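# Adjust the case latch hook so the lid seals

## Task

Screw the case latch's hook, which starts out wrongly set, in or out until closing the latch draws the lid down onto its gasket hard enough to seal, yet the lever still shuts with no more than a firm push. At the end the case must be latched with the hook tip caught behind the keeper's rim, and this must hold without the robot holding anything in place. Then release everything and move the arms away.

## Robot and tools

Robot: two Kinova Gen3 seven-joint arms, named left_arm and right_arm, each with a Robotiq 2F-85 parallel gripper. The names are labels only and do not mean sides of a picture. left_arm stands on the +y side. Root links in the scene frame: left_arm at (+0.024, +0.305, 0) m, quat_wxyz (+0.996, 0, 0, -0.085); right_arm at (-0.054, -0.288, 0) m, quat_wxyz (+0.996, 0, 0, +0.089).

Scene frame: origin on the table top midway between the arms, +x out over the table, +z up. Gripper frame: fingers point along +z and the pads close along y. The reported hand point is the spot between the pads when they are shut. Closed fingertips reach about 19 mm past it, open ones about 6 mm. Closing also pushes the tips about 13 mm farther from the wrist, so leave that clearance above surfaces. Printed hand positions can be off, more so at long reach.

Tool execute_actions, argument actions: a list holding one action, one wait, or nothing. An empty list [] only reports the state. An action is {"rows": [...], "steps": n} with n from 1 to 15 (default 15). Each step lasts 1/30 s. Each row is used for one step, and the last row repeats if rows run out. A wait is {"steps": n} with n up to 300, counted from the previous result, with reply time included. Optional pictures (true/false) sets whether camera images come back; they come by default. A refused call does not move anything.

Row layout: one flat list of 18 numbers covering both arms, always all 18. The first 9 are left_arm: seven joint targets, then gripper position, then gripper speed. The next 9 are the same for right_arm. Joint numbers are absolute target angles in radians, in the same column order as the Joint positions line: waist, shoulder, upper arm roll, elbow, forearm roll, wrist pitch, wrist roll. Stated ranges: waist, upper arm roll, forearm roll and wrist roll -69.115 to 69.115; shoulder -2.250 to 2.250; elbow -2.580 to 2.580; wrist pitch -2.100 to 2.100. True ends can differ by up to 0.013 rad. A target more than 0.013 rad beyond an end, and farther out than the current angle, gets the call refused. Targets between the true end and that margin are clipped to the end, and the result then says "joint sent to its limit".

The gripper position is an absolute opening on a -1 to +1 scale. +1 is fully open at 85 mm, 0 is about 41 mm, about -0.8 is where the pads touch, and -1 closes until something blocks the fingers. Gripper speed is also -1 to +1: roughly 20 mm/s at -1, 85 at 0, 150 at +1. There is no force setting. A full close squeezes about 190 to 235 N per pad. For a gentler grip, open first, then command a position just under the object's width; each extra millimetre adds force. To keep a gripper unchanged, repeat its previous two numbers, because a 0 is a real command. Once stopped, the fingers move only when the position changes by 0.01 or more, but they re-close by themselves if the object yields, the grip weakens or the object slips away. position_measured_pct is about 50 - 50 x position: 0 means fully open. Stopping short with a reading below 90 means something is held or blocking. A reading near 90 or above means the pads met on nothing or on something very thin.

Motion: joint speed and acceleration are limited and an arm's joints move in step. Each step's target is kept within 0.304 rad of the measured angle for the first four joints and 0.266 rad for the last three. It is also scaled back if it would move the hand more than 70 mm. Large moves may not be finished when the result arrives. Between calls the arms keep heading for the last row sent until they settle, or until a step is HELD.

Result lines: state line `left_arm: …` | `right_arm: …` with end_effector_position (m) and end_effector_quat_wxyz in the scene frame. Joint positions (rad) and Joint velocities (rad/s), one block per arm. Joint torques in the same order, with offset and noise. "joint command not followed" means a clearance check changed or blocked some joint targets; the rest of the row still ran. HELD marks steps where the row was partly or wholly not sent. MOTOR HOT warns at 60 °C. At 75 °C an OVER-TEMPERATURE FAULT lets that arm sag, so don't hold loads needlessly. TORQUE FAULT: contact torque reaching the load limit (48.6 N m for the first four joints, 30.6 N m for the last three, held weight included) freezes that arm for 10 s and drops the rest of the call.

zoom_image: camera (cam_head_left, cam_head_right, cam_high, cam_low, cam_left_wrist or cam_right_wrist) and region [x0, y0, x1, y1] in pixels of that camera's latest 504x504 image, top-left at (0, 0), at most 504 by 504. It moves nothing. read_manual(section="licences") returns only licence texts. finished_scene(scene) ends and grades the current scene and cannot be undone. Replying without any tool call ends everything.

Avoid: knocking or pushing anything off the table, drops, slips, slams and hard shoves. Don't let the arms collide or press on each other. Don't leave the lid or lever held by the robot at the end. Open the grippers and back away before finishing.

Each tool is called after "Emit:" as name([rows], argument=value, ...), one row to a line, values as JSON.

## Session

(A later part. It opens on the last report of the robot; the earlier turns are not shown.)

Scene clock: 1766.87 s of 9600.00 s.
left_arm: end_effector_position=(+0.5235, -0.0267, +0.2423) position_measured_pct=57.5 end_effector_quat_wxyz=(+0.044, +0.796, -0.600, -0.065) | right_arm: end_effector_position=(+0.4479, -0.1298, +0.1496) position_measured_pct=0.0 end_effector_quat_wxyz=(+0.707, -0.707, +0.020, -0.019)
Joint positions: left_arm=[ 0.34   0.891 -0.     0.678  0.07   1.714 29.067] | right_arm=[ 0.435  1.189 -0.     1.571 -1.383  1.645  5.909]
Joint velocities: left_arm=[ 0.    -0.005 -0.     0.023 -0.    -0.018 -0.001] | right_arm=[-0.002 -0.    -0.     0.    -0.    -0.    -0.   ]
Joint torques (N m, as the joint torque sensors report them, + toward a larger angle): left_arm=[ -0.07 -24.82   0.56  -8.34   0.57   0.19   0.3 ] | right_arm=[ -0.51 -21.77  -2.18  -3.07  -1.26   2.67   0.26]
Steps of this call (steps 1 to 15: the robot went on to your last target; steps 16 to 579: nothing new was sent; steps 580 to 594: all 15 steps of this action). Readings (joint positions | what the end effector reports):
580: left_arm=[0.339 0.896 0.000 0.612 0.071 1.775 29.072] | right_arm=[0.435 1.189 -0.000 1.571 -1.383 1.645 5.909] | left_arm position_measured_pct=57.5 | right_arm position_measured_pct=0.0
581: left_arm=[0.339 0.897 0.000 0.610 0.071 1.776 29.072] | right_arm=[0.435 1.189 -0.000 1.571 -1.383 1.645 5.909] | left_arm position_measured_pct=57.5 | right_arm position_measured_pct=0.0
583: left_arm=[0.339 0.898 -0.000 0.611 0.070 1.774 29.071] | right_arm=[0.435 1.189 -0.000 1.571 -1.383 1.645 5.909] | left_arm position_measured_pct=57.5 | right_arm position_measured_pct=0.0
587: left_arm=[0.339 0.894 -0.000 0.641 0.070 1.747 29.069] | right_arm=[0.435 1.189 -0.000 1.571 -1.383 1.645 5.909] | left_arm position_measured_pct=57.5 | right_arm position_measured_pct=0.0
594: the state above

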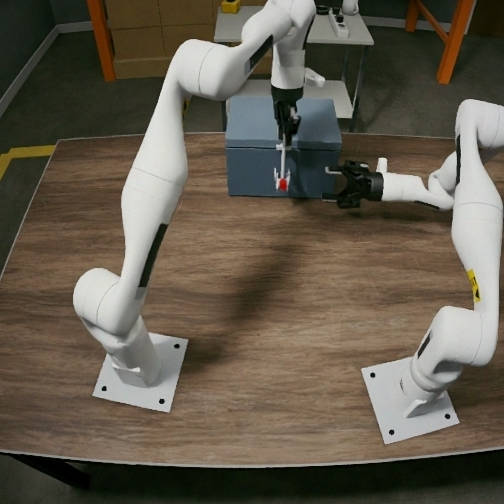

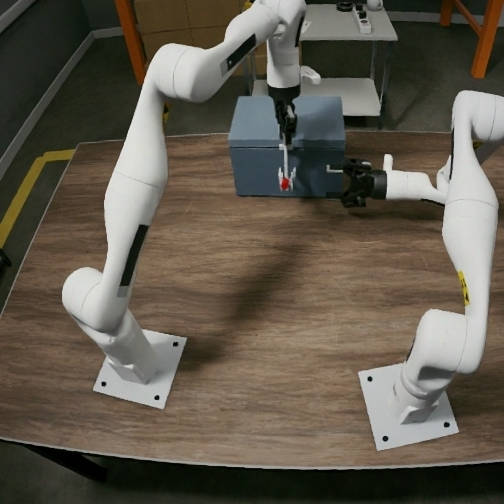

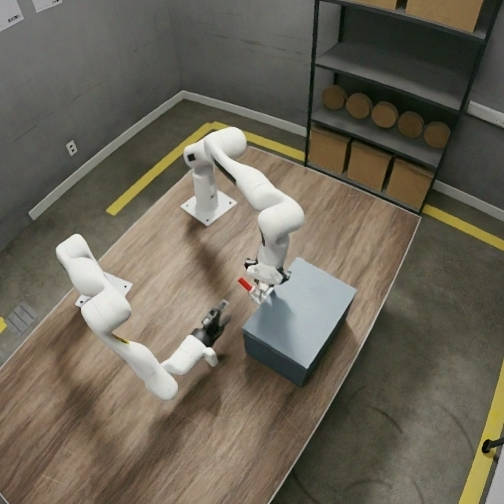

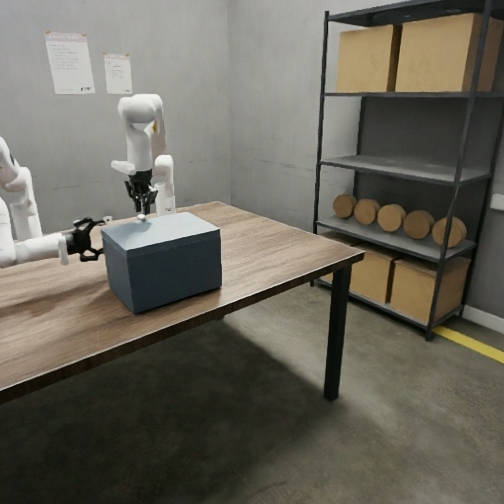

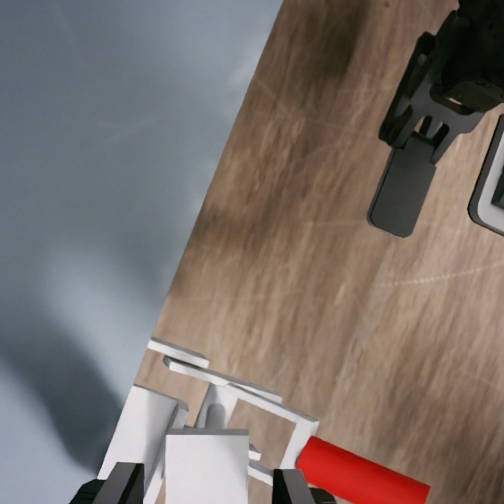

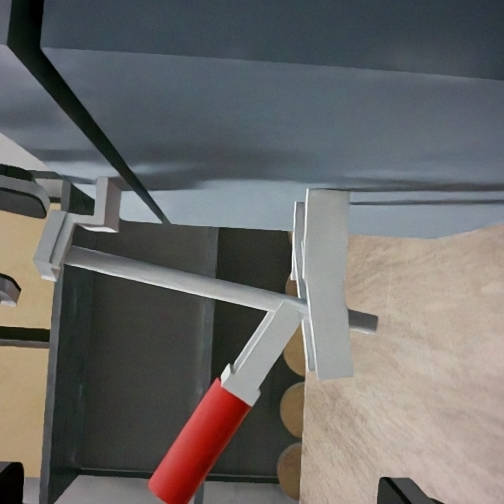

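Emit:
execute_actions([
  {"rows":[[0.3402,0.8893,0,0.6857,0.0698,1.7076,29.0665,-0.15,0.5,0.4348,1.1893,0,1.5708,-1.3834,1.6454,5.9086,1,0.5],[0.3404,0.8886,0,0.6914,0.0697,1.7026,29.0662,-0.15,0.5,0.4348,1.1893,0,1.5708,-1.3834,1.6454,5.9086,1,0.5],[0.3405,0.8878,0,0.6972,0.0697,1.6977,29.0659,-0.15,0.5,0.4348,1.1893,0,1.5708,-1.3834,1.6454,5.9086,1,0.5],[0.3406,0.887,0,0.7029,0.0696,1.6927,29.0656,-0.15,0.5,0.4348,1.1893,0,1.5708,-1.3834,1.6454,5.9086,1,0.5],[0.3408,0.8863,0,0.7086,0.0696,1.6878,29.0653,-0.15,0.5,0.4348,1.1893,0,1.5708,-1.3834,1.6454,5.9086,1,0.5],[0.3409,0.8855,0,0.7143,0.0695,1.6828,29.065,-0.15,0.5,0.4348,1.1893,0,1.5708,-1.3834,1.6454,5.9086,1,0.5]],"steps":15},
])

Emit:
zoom_image(camera="cam_right_wrist", region=[0, 150, 200, 350])

Scene clock: 1787.90 s of 9600.00 s.
left_arm: end_effector_position=(+0.5220, -0.0264, +0.2345) position_measured_pct=57.5 end_effector_quat_wxyz=(+0.044, +0.796, -0.601, -0.065) | right_arm: end_effector_position=(+0.4479, -0.1298, +0.1496) position_measured_pct=0.0 end_effector_quat_wxyz=(+0.707, -0.707, +0.020, -0.019)
Joint positions: left_arm=[ 0.341  0.886 -0.     0.714  0.07   1.683 29.065] | right_arm=[ 0.435  1.189 -0.     1.571 -1.383  1.645  5.909]
Joint velocities: left_arm=[-0.    -0.003 -0.001  0.004 -0.    -0.003 -0.   ] | right_arm=[-0.001  0.001  0.     0.    -0.    -0.001 -0.   ]
Joint torques (N m, as the joint torque sensors report them, + toward a larger angle): left_arm=[ -0.56 -24.6    0.45  -8.62   0.48   0.06   0.21] | right_arm=[ -0.06 -21.92  -2.31  -3.16  -1.4    2.64   0.18]
Steps of this call (steps 1 to 15: the robot went on to your last target; steps 16 to 616: nothing new was sent; steps 617 to 631: all 15 steps of this action). Readings (joint positions | what the end effector reports):
617: left_arm=[0.340 0.890 -0.000 0.681 0.070 1.712 29.067] | right_arm=[0.435 1.189 -0.000 1.571 -1.383 1.645 5.909] | left_arm position_measured_pct=57.5 | right_arm position_measured_pct=0.0
618: left_arm=[0.340 0.889 -0.000 0.683 0.070 1.710 29.067] | right_arm=[0.435 1.189 -0.000 1.571 -1.383 1.645 5.909] | left_arm position_measured_pct=57.5 | right_arm position_measured_pct=0.0
620: left_arm=[0.340 0.888 0.000 0.689 0.070 1.705 29.066] | right_arm=[0.435 1.189 -0.000 1.571 -1.383 1.645 5.909] | left_arm position_measured_pct=57.5 | right_arm position_measured_pct=0.0
624: left_arm=[0.341 0.886 0.000 0.707 0.070 1.689 29.065] | right_arm=[0.435 1.189 -0.000 1.571 -1.383 1.645 5.909] | left_arm position_measured_pct=57.5 | right_arm position_measured_pct=0.0
631: the state above

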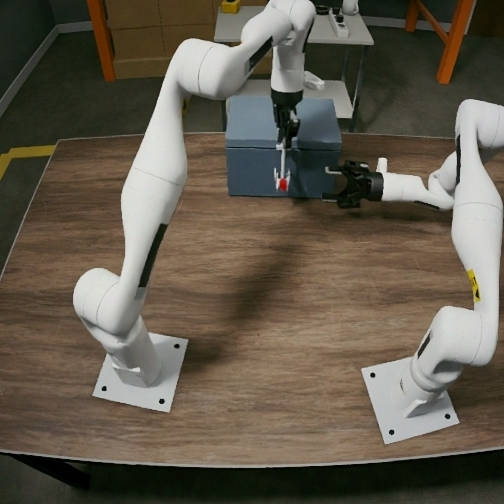

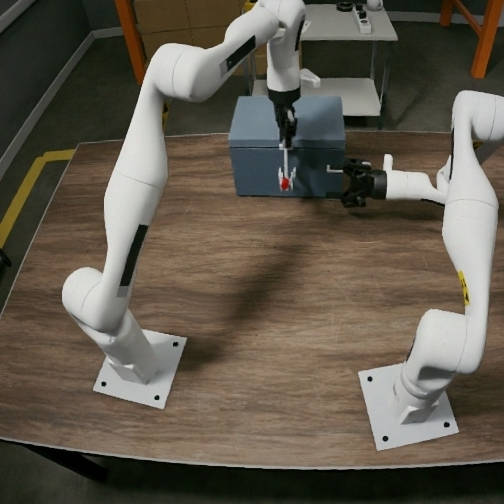

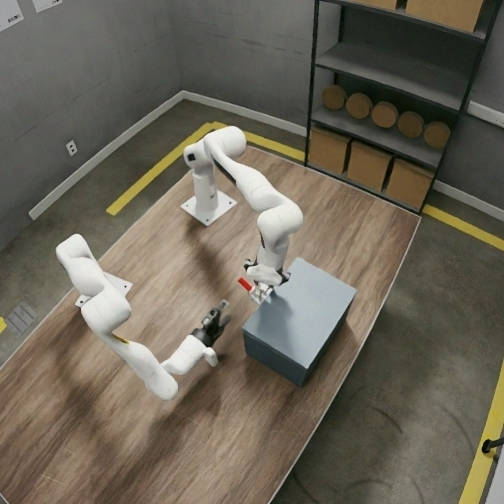

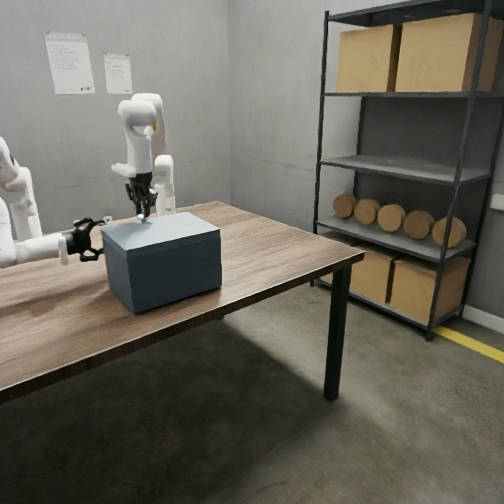

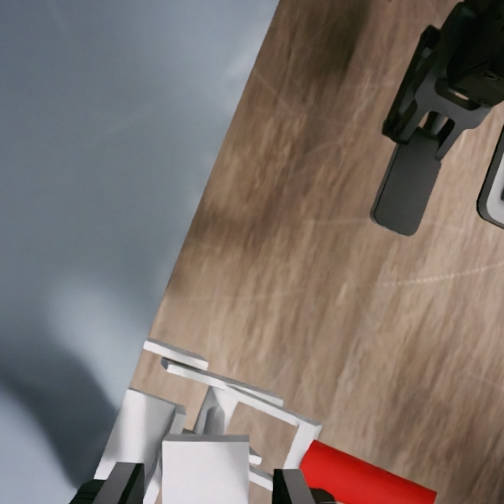

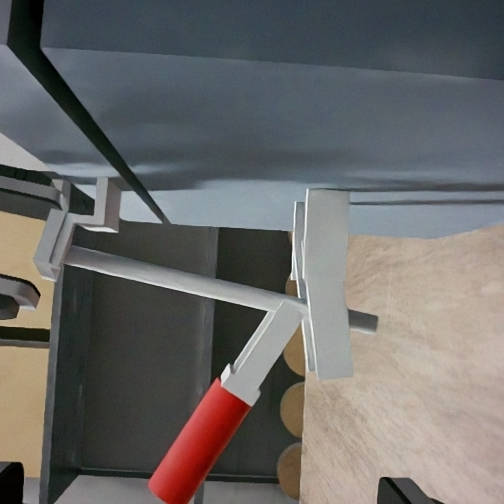

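Region (0, 150, 200, 350) of cam_right_wrist's 504x504 image, scaled by 2.520.

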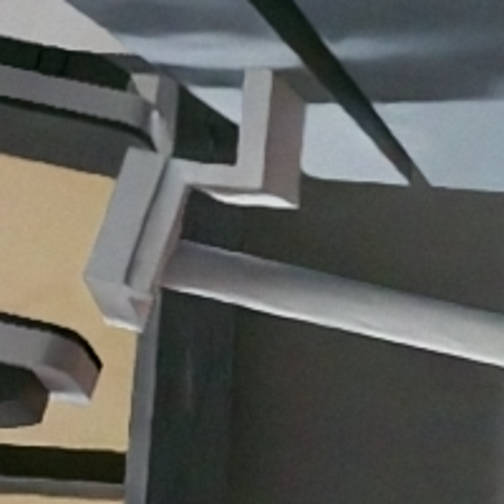

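Emit:
execute_actions([
  {"rows":[[0.341,0.885,0,0.7182,0.0695,1.6795,29.0647,-0.22,0,0.4348,1.1893,0,1.5708,-1.3834,1.6454,5.9086,1,0.5],[0.3411,0.8845,0,0.722,0.0695,1.6761,29.0645,-0.22,0,0.4348,1.1893,0,1.5708,-1.3834,1.6454,5.9086,1,0.5],[0.3411,0.8839,0,0.7259,0.0694,1.6728,29.0642,-0.22,0,0.4348,1.1893,0,1.5708,-1.3834,1.6454,5.9086,1,0.5],[0.3412,0.8834,0,0.7297,0.0694,1.6694,29.064,-0.22,0,0.4348,1.1893,0,1.5708,-1.3834,1.6454,5.9086,1,0.5],[0.3412,0.8834,0,0.7297,0.0694,1.6694,29.064,-0.22,0,0.4348,1.1893,0,1.5708,-1.3834,1.6454,5.9086,1,0.5],[0.3412,0.8834,0,0.7297,0.0694,1.6694,29.064,-0.22,0,0.4348,1.1893,0,1.5708,-1.3834,1.6454,5.9086,1,0.5],[0.3412,0.8834,0,0.7297,0.0694,1.6694,29.064,-0.22,0,0.4348,1.1893,0,1.5708,-1.3834,1.6454,5.9086,1,0.5],[0.3412,0.8834,0,0.7297,0.0694,1.6694,29.064,-0.34,-0.5,0.4348,1.1893,0,1.5708,-1.3834,1.6454,5.9086,1,0.5]],"steps":15},
])

Emit:
zoom_image(camera="cam_right_wrist", region=[0, 150, 200, 350])

Scene clock: 1816.63 s of 9600.00 s.
left_arm: end_effector_position=(+0.5214, -0.0262, +0.2310) position_measured_pct=66.7 end_effector_quat_wxyz=(+0.044, +0.796, -0.601, -0.065) | right_arm: end_effector_position=(+0.4479, -0.1298, +0.1496) position_measured_pct=0.0 end_effector_quat_wxyz=(+0.707, -0.707, +0.020, -0.019)
Joint positions: left_arm=[ 0.341  0.883 -0.     0.73   0.069  1.669 29.064] | right_arm=[ 0.435  1.189 -0.     1.571 -1.383  1.645  5.909]
Joint velocities: left_arm=[-0.001 -0.001 -0.001  0.     0.001 -0.002 -0.001] | right_arm=[-0.002  0.     0.001 -0.     0.    -0.     0.   ]
Joint torques (N m, as the joint torque sensors report them, + toward a larger angle): left_arm=[  0.05 -24.56   1.11  -8.83   0.37   0.23   0.04] | right_arm=[ -0.33 -21.88  -2.22  -3.22  -1.48   2.61   0.21]
Steps of this call (steps 1 to 15: the robot went on to your last target; steps 16 to 847: nothing new was sent; steps 848 to 862: all 15 steps of this action). Readings (joint positions | what the end effector reports):
848: left_arm=[0.341 0.885 -0.000 0.715 0.070 1.682 29.065] | right_arm=[0.435 1.189 -0.000 1.571 -1.383 1.645 5.909] | left_arm position_measured_pct=57.5 | right_arm position_measured_pct=0.0
849: left_arm=[0.341 0.885 -0.000 0.716 0.069 1.681 29.065] | right_arm=[0.435 1.189 -0.000 1.571 -1.383 1.645 5.909] | left_arm position_measured_pct=58.3 | right_arm position_measured_pct=0.0
851: left_arm=[0.341 0.884 0.000 0.721 0.069 1.677 29.065] | right_arm=[0.435 1.189 -0.000 1.571 -1.383 1.645 5.909] | left_arm position_measured_pct=60.3 | right_arm position_measured_pct=0.0
855: left_arm=[0.341 0.884 0.000 0.728 0.069 1.671 29.064] | right_arm=[0.435 1.189 -0.000 1.571 -1.383 1.645 5.909] | left_arm position_measured_pct=61.1 | right_arm position_measured_pct=0.0
862: the state above

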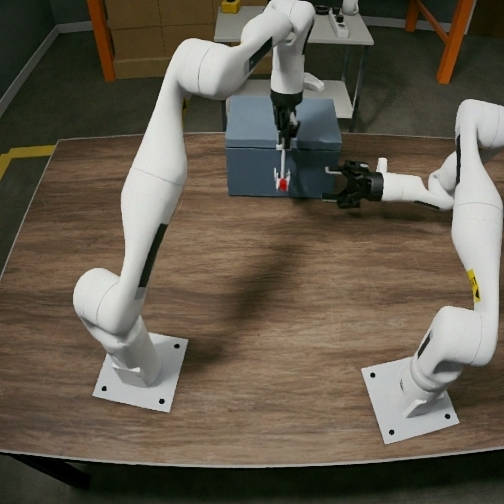

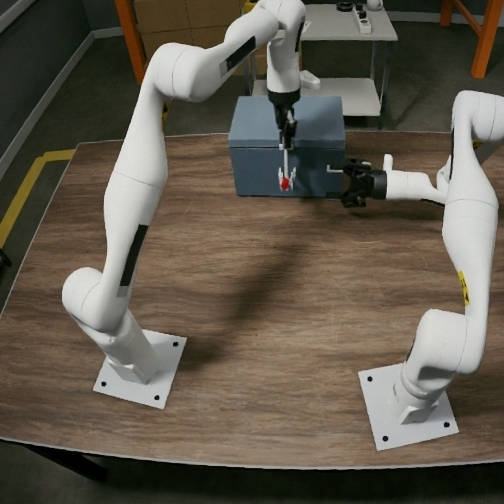

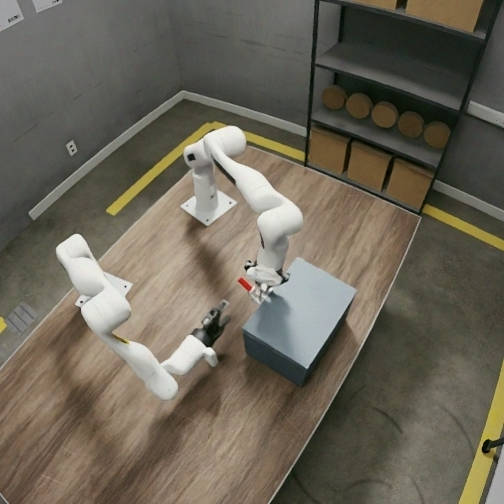

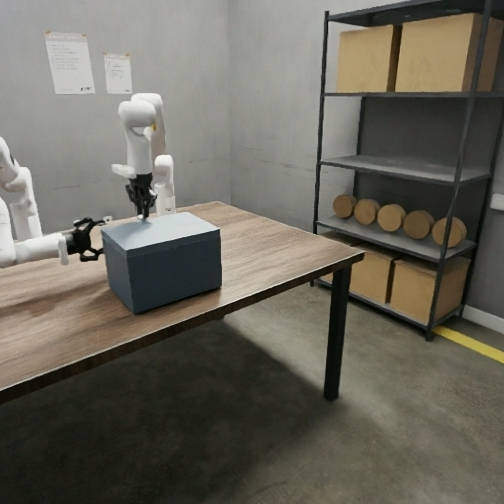

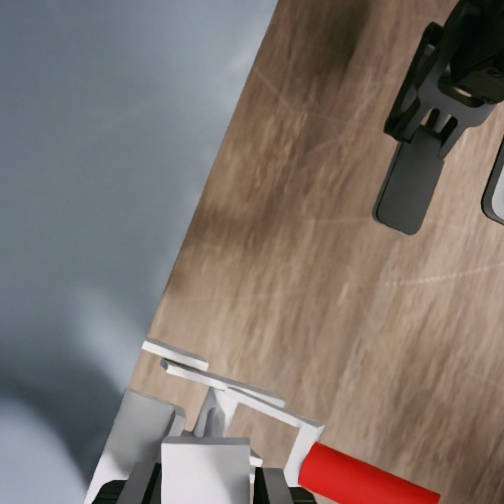

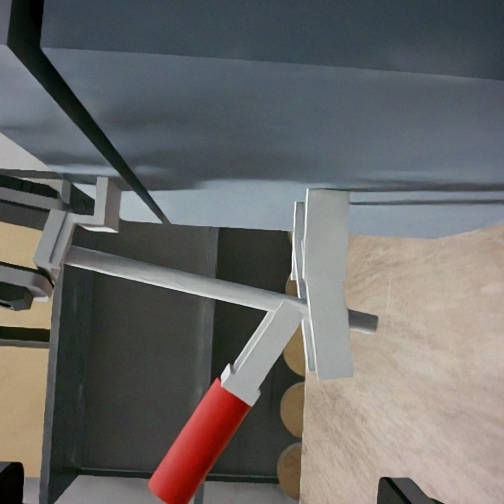

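Region (0, 150, 200, 350) of cam_right_wrist's 504x504 image, scaled by 2.520.

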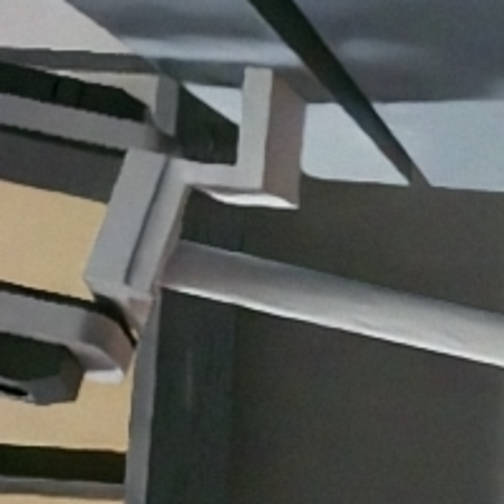

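Emit:
execute_actions([
  {"rows":[[0.3412,0.8834,0,0.7297,0.0694,1.6694,29.064,-0.47,-0.5,0.4348,1.1893,0,1.5708,-1.3834,1.6454,5.9086,1,0.5]],"steps":12},
])

Emit:
zoom_image(camera="cam_right_wrist", region=[0, 150, 200, 350])

Scene clock: 1824.43 s of 9600.00 s.
left_arm: end_effector_position=(+0.5215, -0.0261, +0.2313) position_measured_pct=70.6 end_effector_quat_wxyz=(+0.044, +0.796, -0.601, -0.065) | right_arm: end_effector_position=(+0.4479, -0.1298, +0.1496) position_measured_pct=0.0 end_effector_quat_wxyz=(+0.707, -0.707, +0.020, -0.019)
Joint positions: left_arm=[ 0.341  0.883 -0.     0.729  0.069  1.669 29.064] | right_arm=[ 0.435  1.189 -0.     1.571 -1.383  1.645  5.909]
Joint velocities: left_arm=[ 0.    -0.001 -0.001  0.    -0.     0.001 -0.001] | right_arm=[-0.001 -0.    -0.    -0.    -0.001 -0.    -0.   ]
Joint torques (N m, as the joint torque sensors report them, + toward a larger angle): left_arm=[  0.06 -24.4    0.47  -8.49   0.54   0.11   0.42] | right_arm=[ -0.51 -21.86  -2.45  -3.12  -1.29   2.85   0.22]
Steps of this call (steps 1 to 15: the robot went on to your last target; steps 16 to 222: nothing new was sent; steps 223 to 234: all 12 steps of this action). Readings (joint positions | what the end effector reports):
223: left_arm=[0.341 0.883 -0.000 0.730 0.069 1.669 29.064] | right_arm=[0.435 1.189 -0.000 1.571 -1.383 1.645 5.909] | left_arm position_measured_pct=67.1 | right_arm position_measured_pct=0.0
224: left_arm=[0.341 0.883 -0.000 0.730 0.069 1.669 29.064] | right_arm=[0.435 1.189 -0.000 1.571 -1.383 1.645 5.909] | left_arm position_measured_pct=67.5 | right_arm position_measured_pct=0.0
226: left_arm=[0.341 0.883 -0.000 0.729 0.069 1.669 29.064] | right_arm=[0.435 1.189 -0.000 1.571 -1.383 1.645 5.909] | left_arm position_measured_pct=69.4 | right_arm position_measured_pct=0.0
230: left_arm=[0.341 0.883 -0.000 0.729 0.069 1.669 29.064] | right_arm=[0.435 1.189 -0.000 1.571 -1.383 1.645 5.909] | left_arm position_measured_pct=70.6 | right_arm position_measured_pct=0.0
234: the state above

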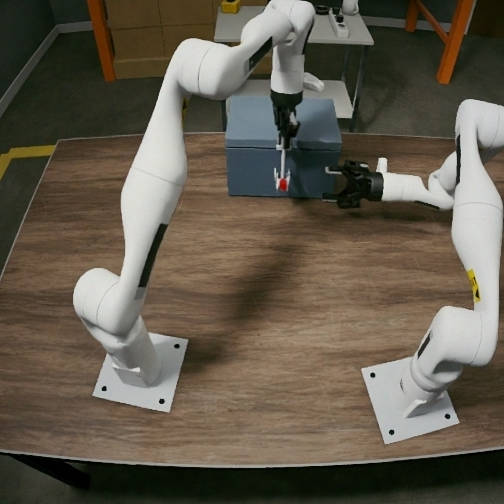

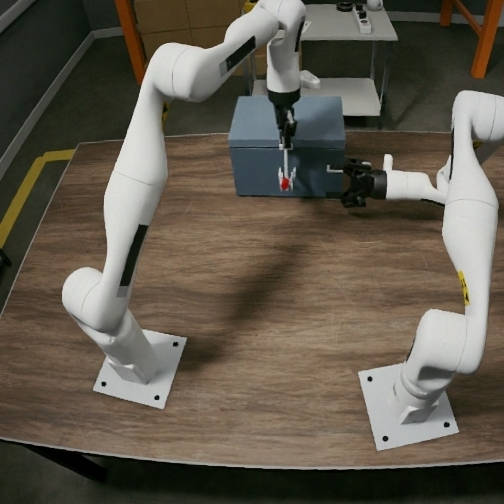

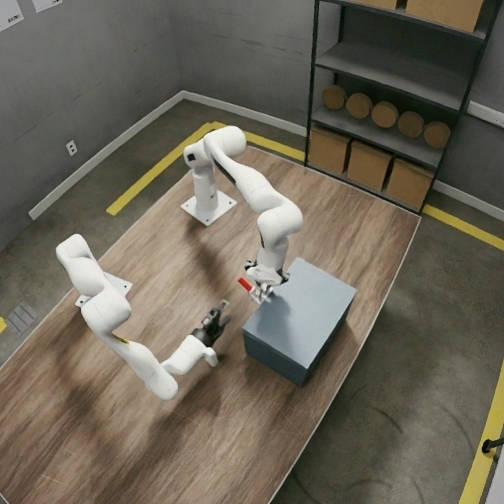

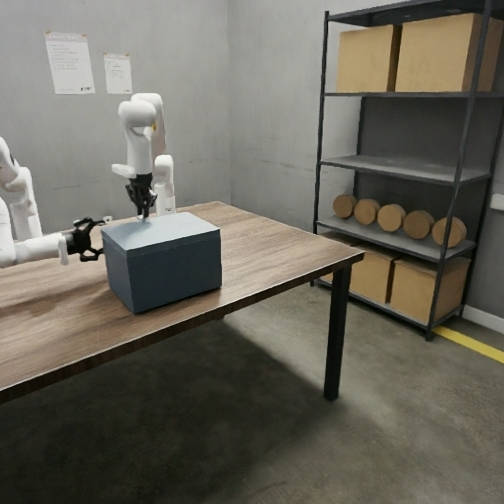

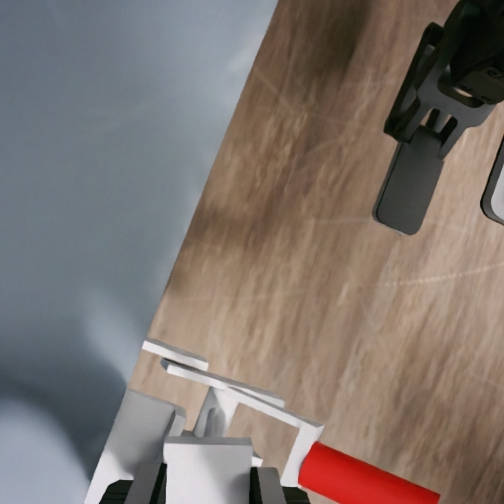

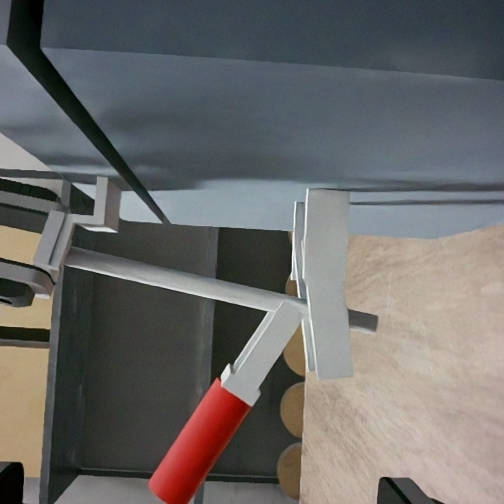

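Region (0, 150, 200, 350) of cam_right_wrist's 504x504 image, scaled by 2.520.

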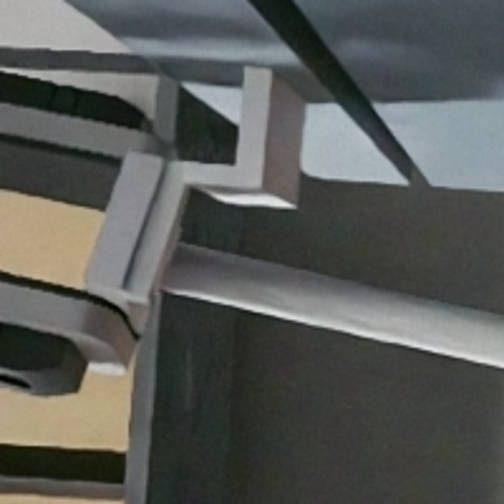

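Emit:
execute_actions([
  {"rows":[[0.3412,0.8834,0,0.7297,0.0694,1.6694,29.064,-0.55,-0.5,0.4348,1.1893,0,1.5708,-1.3834,1.6454,5.9086,1,0.5],[0.3412,0.8834,0,0.7297,0.0694,1.6694,29.064,-0.55,-0.5,0.4348,1.1893,0,1.5708,-1.3834,1.6454,5.9086,1,0.5],[0.3412,0.8834,0,0.7297,0.0694,1.6694,29.064,-0.55,-0.5,0.4348,1.1893,0,1.5708,-1.3834,1.6454,5.9086,1,0.5],[0.3412,0.8833,0,0.7274,0.0694,1.6718,29.064,-0.55,-0.5,0.4348,1.1893,0,1.5708,-1.3834,1.6454,5.9086,1,0.5],[0.3412,0.8832,0,0.7251,0.0694,1.6742,29.064,-0.55,-0.5,0.4348,1.1893,0,1.5708,-1.3834,1.6454,5.9086,1,0.5],[0.3412,0.883,0,0.7228,0.0694,1.6767,29.064,-0.55,-0.5,0.4348,1.1893,0,1.5708,-1.3834,1.6454,5.9086,1,0.5],[0.3412,0.8829,0,0.7205,0.0694,1.6791,29.064,-0.55,-0.5,0.4348,1.1893,0,1.5708,-1.3834,1.6454,5.9086,1,0.5],[0.3412,0.8828,0,0.7182,0.0694,1.6815,29.064,-0.55,-0.5,0.4348,1.1893,0,1.5708,-1.3834,1.6454,5.9086,1,0.5],[0.3412,0.8827,0,0.7159,0.0694,1.6839,29.064,-0.55,-0.5,0.4348,1.1893,0,1.5708,-1.3834,1.6454,5.9086,1,0.5],[0.3412,0.8826,0,0.7136,0.0694,1.6863,29.064,-0.55,-0.5,0.4348,1.1893,0,1.5708,-1.3834,1.6454,5.9086,1,0.5],[0.3412,0.8824,0,0.7113,0.0694,1.6888,29.064,-0.55,-0.5,0.4348,1.1893,0,1.5708,-1.3834,1.6454,5.9086,1,0.5],[0.3412,0.8823,0,0.709,0.0694,1.6912,29.064,-0.55,-0.5,0.4348,1.1893,0,1.5708,-1.3834,1.6454,5.9086,1,0.5],[0.3412,0.8822,0,0.7067,0.0694,1.6936,29.064,-0.55,-0.5,0.4348,1.1893,0,1.5708,-1.3834,1.6454,5.9086,1,0.5]],"steps":15},
], pictures=false)

Emit:
execute_actions([
  {"rows":[[0.3407,0.8848,0,0.7001,0.0702,1.6992,29.064,-0.55,-0.5,0.4348,1.1893,0,1.5708,-1.3834,1.6454,5.9086,1,0.5],[0.3402,0.8874,0,0.6936,0.0709,1.7047,29.064,-0.55,-0.5,0.4348,1.1893,0,1.5708,-1.3834,1.6454,5.9086,1,0.5],[0.3398,0.89,0,0.687,0.0717,1.7103,29.064,-0.55,-0.5,0.4348,1.1893,0,1.5708,-1.3834,1.6454,5.9086,1,0.5],[0.3393,0.8926,0,0.6804,0.0724,1.7159,29.064,-0.55,-0.5,0.4348,1.1893,0,1.5708,-1.3834,1.6454,5.9086,1,0.5],[0.3388,0.8952,0,0.6739,0.0732,1.7214,29.064,-0.55,-0.5,0.4348,1.1893,0,1.5708,-1.3834,1.6454,5.9086,1,0.5],[0.3383,0.8978,0,0.6673,0.0739,1.727,29.064,-0.55,-0.5,0.4348,1.1893,0,1.5708,-1.3834,1.6454,5.9086,1,0.5],[0.3378,0.9004,0,0.6607,0.0747,1.7326,29.064,-0.55,-0.5,0.4348,1.1893,0,1.5708,-1.3834,1.6454,5.9086,1,0.5],[0.3374,0.903,0,0.6542,0.0754,1.7381,29.064,-0.55,-0.5,0.4348,1.1893,0,1.5708,-1.3834,1.6454,5.9086,1,0.5],[0.3369,0.9056,0,0.6476,0.0762,1.7437,29.064,-0.55,-0.5,0.4348,1.1893,0,1.5708,-1.3834,1.6454,5.9086,1,0.5],[0.3364,0.9082,0,0.6411,0.0769,1.7493,29.064,-0.55,-0.5,0.4348,1.1893,0,1.5708,-1.3834,1.6454,5.9086,1,0.5]],"steps":15},
])

Emit:
zoom_image(camera="cam_right_wrist", region=[0, 150, 200, 350])

Scene clock: 1884.93 s of 9600.00 s.
left_arm: end_effector_position=(+0.5206, -0.0259, +0.2330) position_measured_pct=72.6 end_effector_quat_wxyz=(+0.044, +0.795, -0.601, -0.069) | right_arm: end_effector_position=(+0.4479, -0.1298, +0.1496) position_measured_pct=0.0 end_effector_quat_wxyz=(+0.707, -0.707, +0.020, -0.019)
Joint positions: left_arm=[ 0.342  0.889 -0.     0.713  0.069  1.689 29.064] | right_arm=[ 0.435  1.189 -0.     1.571 -1.383  1.645  5.909]
Joint velocities: left_arm=[ 0.001  0.004  0.    -0.035  0.001  0.038  0.   ] | right_arm=[-0.001 -0.001  0.     0.     0.    -0.    -0.   ]
Joint torques (N m, as the joint torque sensors report them, + toward a larger angle): left_arm=[ -0.36 -30.54   0.47 -10.39   0.51   1.26  -0.01] | right_arm=[ -0.19 -21.85  -2.35  -3.23  -1.32   2.76   0.26]
Steps of this call (steps 1 to 15: the robot went on to your last target; steps 16 to 1800: nothing new was sent; steps 1801 to 1815: all 15 steps of this action). Readings (joint positions | what the end effector reports):
1801: left_arm=[0.341 0.883 -0.000 0.729 0.069 1.669 29.064] | right_arm=[0.435 1.189 -0.000 1.571 -1.383 1.645 5.909] | left_arm position_measured_pct=70.6 | right_arm position_measured_pct=0.0
1802: left_arm=[0.341 0.883 -0.000 0.729 0.069 1.669 29.064] | right_arm=[0.435 1.189 -0.000 1.571 -1.383 1.645 5.909] | left_arm position_measured_pct=71.0 | right_arm position_measured_pct=0.0
1804: left_arm=[0.341 0.883 -0.000 0.729 0.069 1.670 29.064] | right_arm=[0.435 1.189 -0.000 1.571 -1.383 1.645 5.909] | left_arm position_measured_pct=72.2 | right_arm position_measured_pct=0.0
1808: left_arm=[0.341 0.885 -0.000 0.725 0.069 1.675 29.064] | right_arm=[0.435 1.189 -0.000 1.571 -1.383 1.645 5.909] | left_arm position_measured_pct=72.6 | right_arm position_measured_pct=0.0
1815: the state above

Scene clock: 1885.43 s of 9600.00 s.
left_arm: end_effector_position=(+0.5226, -0.0260, +0.2387) position_measured_pct=72.6 end_effector_quat_wxyz=(+0.049, +0.795, -0.600, -0.076) | right_arm: end_effector_position=(+0.4479, -0.1298, +0.1496) position_measured_pct=0.0 end_effector_quat_wxyz=(+0.707, -0.707, +0.020, -0.019)
Joint positions: left_arm=[ 0.337  0.914 -0.     0.647  0.076  1.746 29.064] | right_arm=[ 0.435  1.189 -0.     1.571 -1.383  1.645  5.909]
Joint velocities: left_arm=[-0.003  0.011  0.001 -0.032  0.003  0.026  0.001] | right_arm=[-0.001  0.001  0.    -0.    -0.     0.     0.   ]
Joint torques (N m, as the joint torque sensors report them, + toward a larger angle): left_arm=[ -0.81 -29.69   0.58 -10.58   0.8    0.82   0.15] | right_arm=[ -0.41 -21.88  -2.26  -3.    -1.36   2.81   0.29]
Steps of this call (steps 1 to 15: all 15 steps of this action). Readings (joint positions | what the end effector reports):
1: left_arm=[0.342 0.890 -0.000 0.711 0.069 1.690 29.064] | right_arm=[0.435 1.189 -0.000 1.571 -1.383 1.645 5.909] | left_arm position_measured_pct=72.6 | right_arm position_measured_pct=0.0
2: left_arm=[0.341 0.891 -0.000 0.708 0.069 1.693 29.064] | right_arm=[0.435 1.189 -0.000 1.571 -1.383 1.645 5.909] | left_arm position_measured_pct=72.6 | right_arm position_measured_pct=0.0
4: left_arm=[0.341 0.895 -0.000 0.700 0.070 1.700 29.064] | right_arm=[0.435 1.189 -0.000 1.571 -1.383 1.645 5.909] | left_arm position_measured_pct=72.6 | right_arm position_measured_pct=0.0
8: left_arm=[0.339 0.904 -0.000 0.677 0.073 1.720 29.064] | right_arm=[0.435 1.189 -0.000 1.571 -1.383 1.645 5.909] | left_arm position_measured_pct=72.6 | right_arm position_measured_pct=0.0
15: the state above

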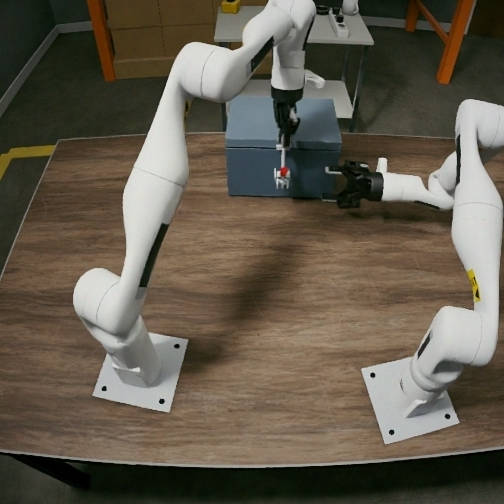

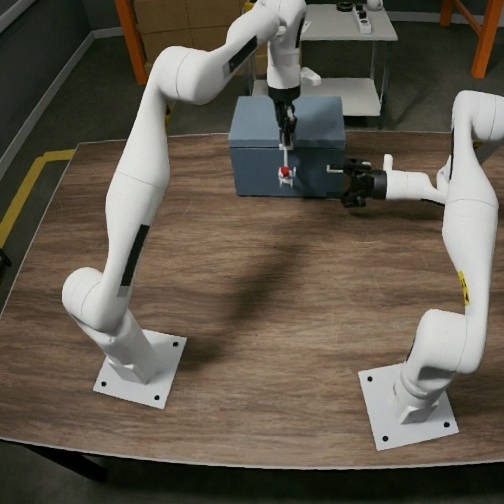

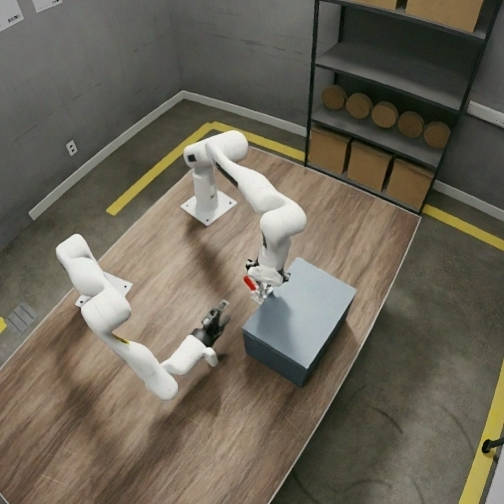

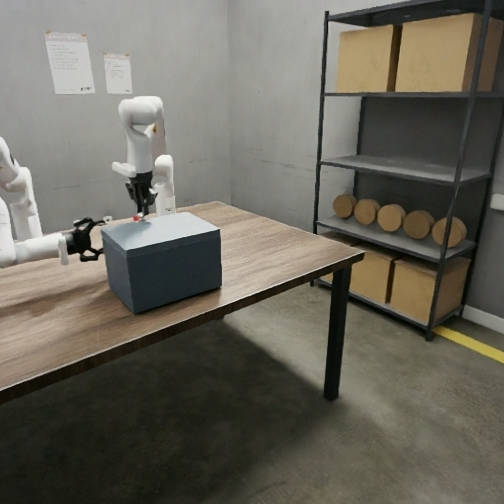

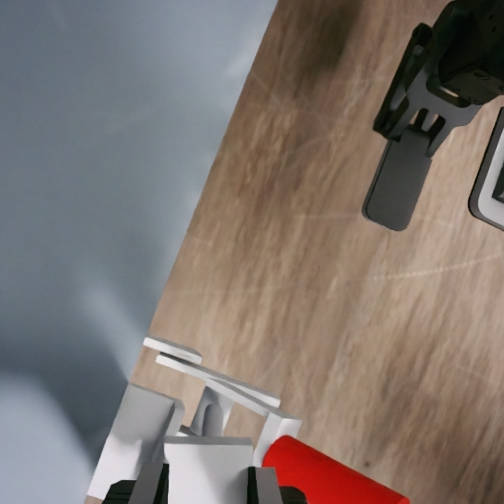

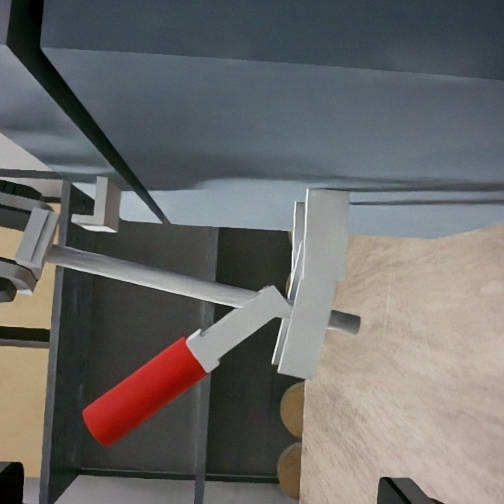

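Region (0, 150, 200, 350) of cam_right_wrist's 504x504 image, scaled by 2.520.

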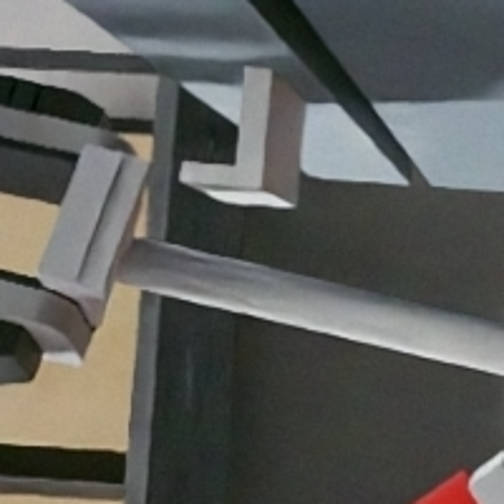

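Emit:
execute_actions([
  {"rows":[[0.3364,0.9081,0,0.646,0.0769,1.7444,29.064,-0.55,-0.5,0.4348,1.1893,0,1.5708,-1.3834,1.6454,5.9086,1,0.5],[0.3364,0.908,0,0.651,0.0769,1.7396,29.064,-0.55,-0.5,0.4348,1.1893,0,1.5708,-1.3834,1.6454,5.9086,1,0.5],[0.3364,0.9079,0,0.656,0.0769,1.7347,29.064,-0.55,-0.5,0.4348,1.1893,0,1.5708,-1.3834,1.6454,5.9086,1,0.5]],"steps":12},
])

Emit:
zoom_image(camera="cam_right_wrist", region=[0, 150, 200, 350])

Scene clock: 1945.83 s of 9600.00 s.
left_arm: end_effector_position=(+0.5233, -0.0262, +0.2383) position_measured_pct=72.6 end_effector_quat_wxyz=(+0.049, +0.795, -0.600, -0.073) | right_arm: end_effector_position=(+0.4479, -0.1298, +0.1496) position_measured_pct=0.0 end_effector_quat_wxyz=(+0.707, -0.707, +0.020, -0.019)
Joint positions: left_arm=[ 0.336  0.91  -0.     0.656  0.077  1.735 29.064] | right_arm=[ 0.435  1.189 -0.     1.571 -1.383  1.645  5.909]
Joint velocities: left_arm=[ 0.001 -0.002 -0.001  0.004 -0.001 -0.003 -0.001] | right_arm=[-0.001  0.    -0.001  0.    -0.    -0.001  0.   ]
Joint torques (N m, as the joint torque sensors report them, + toward a larger angle): left_arm=[ -0.33 -25.78   0.98  -9.31   0.7    0.13   0.11] | right_arm=[ -0.09 -21.92  -2.25  -3.12  -1.22   2.56   0.15]
Steps of this call (steps 1 to 15: the robot went on to your last target; steps 16 to 1800: nothing new was sent; steps 1801 to 1812: all 12 steps of this action). Readings (joint positions | what the end effector reports):
1801: left_arm=[0.337 0.915 -0.000 0.645 0.076 1.747 29.064] | right_arm=[0.435 1.189 -0.000 1.571 -1.383 1.645 5.909] | left_arm position_measured_pct=72.6 | right_arm position_measured_pct=0.0
1802: left_arm=[0.337 0.915 -0.000 0.646 0.076 1.746 29.064] | right_arm=[0.435 1.189 -0.000 1.571 -1.383 1.645 5.909] | left_arm position_measured_pct=72.6 | right_arm position_measured_pct=0.0
1804: left_arm=[0.337 0.913 -0.000 0.651 0.076 1.740 29.064] | right_arm=[0.435 1.189 -0.000 1.571 -1.383 1.645 5.909] | left_arm position_measured_pct=72.6 | right_arm position_measured_pct=0.0
1808: left_arm=[0.336 0.910 -0.000 0.655 0.077 1.736 29.064] | right_arm=[0.435 1.189 -0.000 1.571 -1.383 1.645 5.909] | left_arm position_measured_pct=72.6 | right_arm position_measured_pct=0.0
1812: the state above

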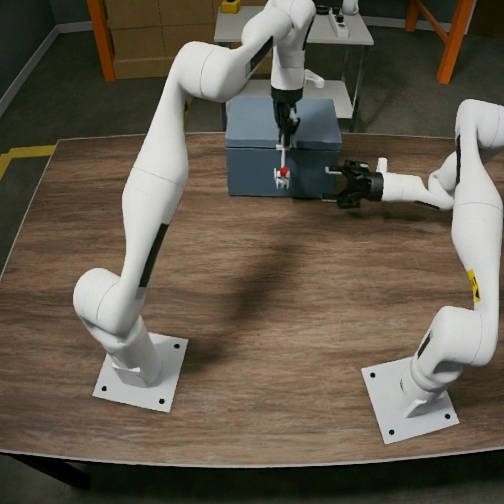

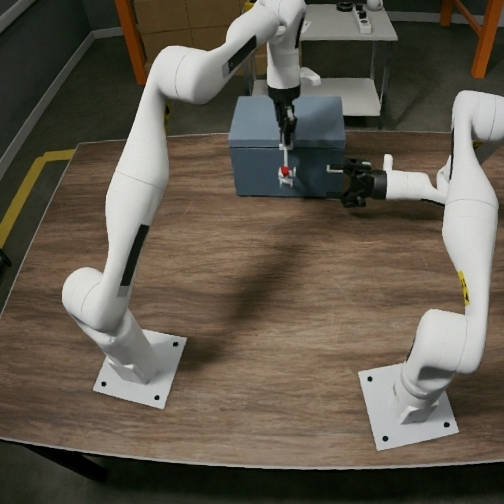

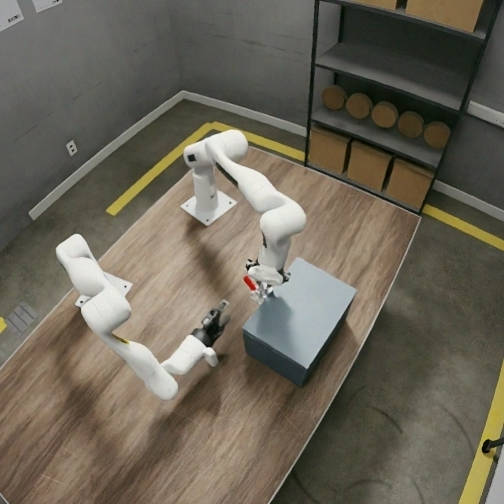

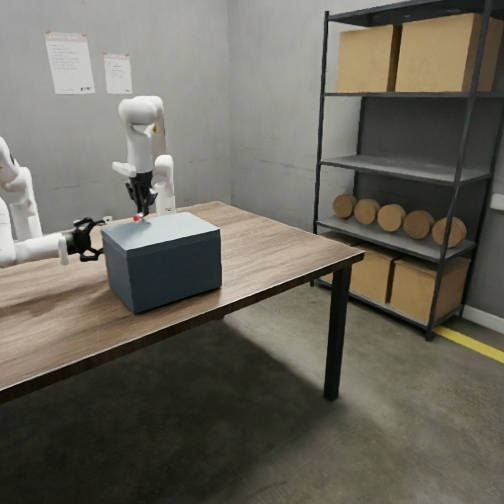

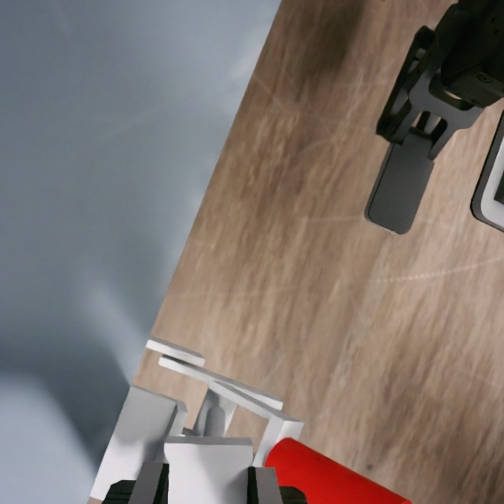

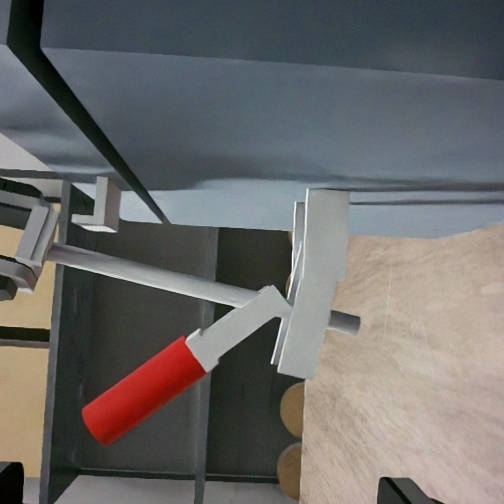

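Region (0, 150, 200, 350) of cam_right_wrist's 504x504 image, scaled by 2.520.

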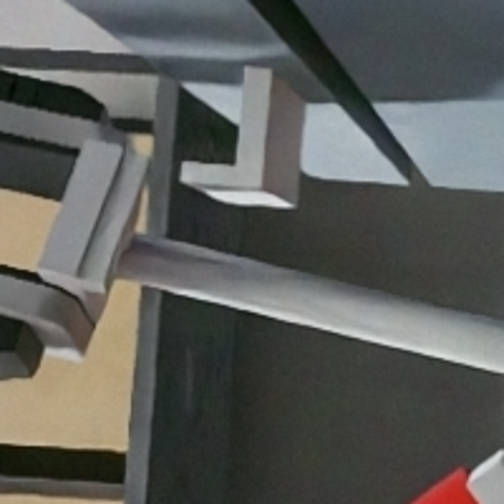

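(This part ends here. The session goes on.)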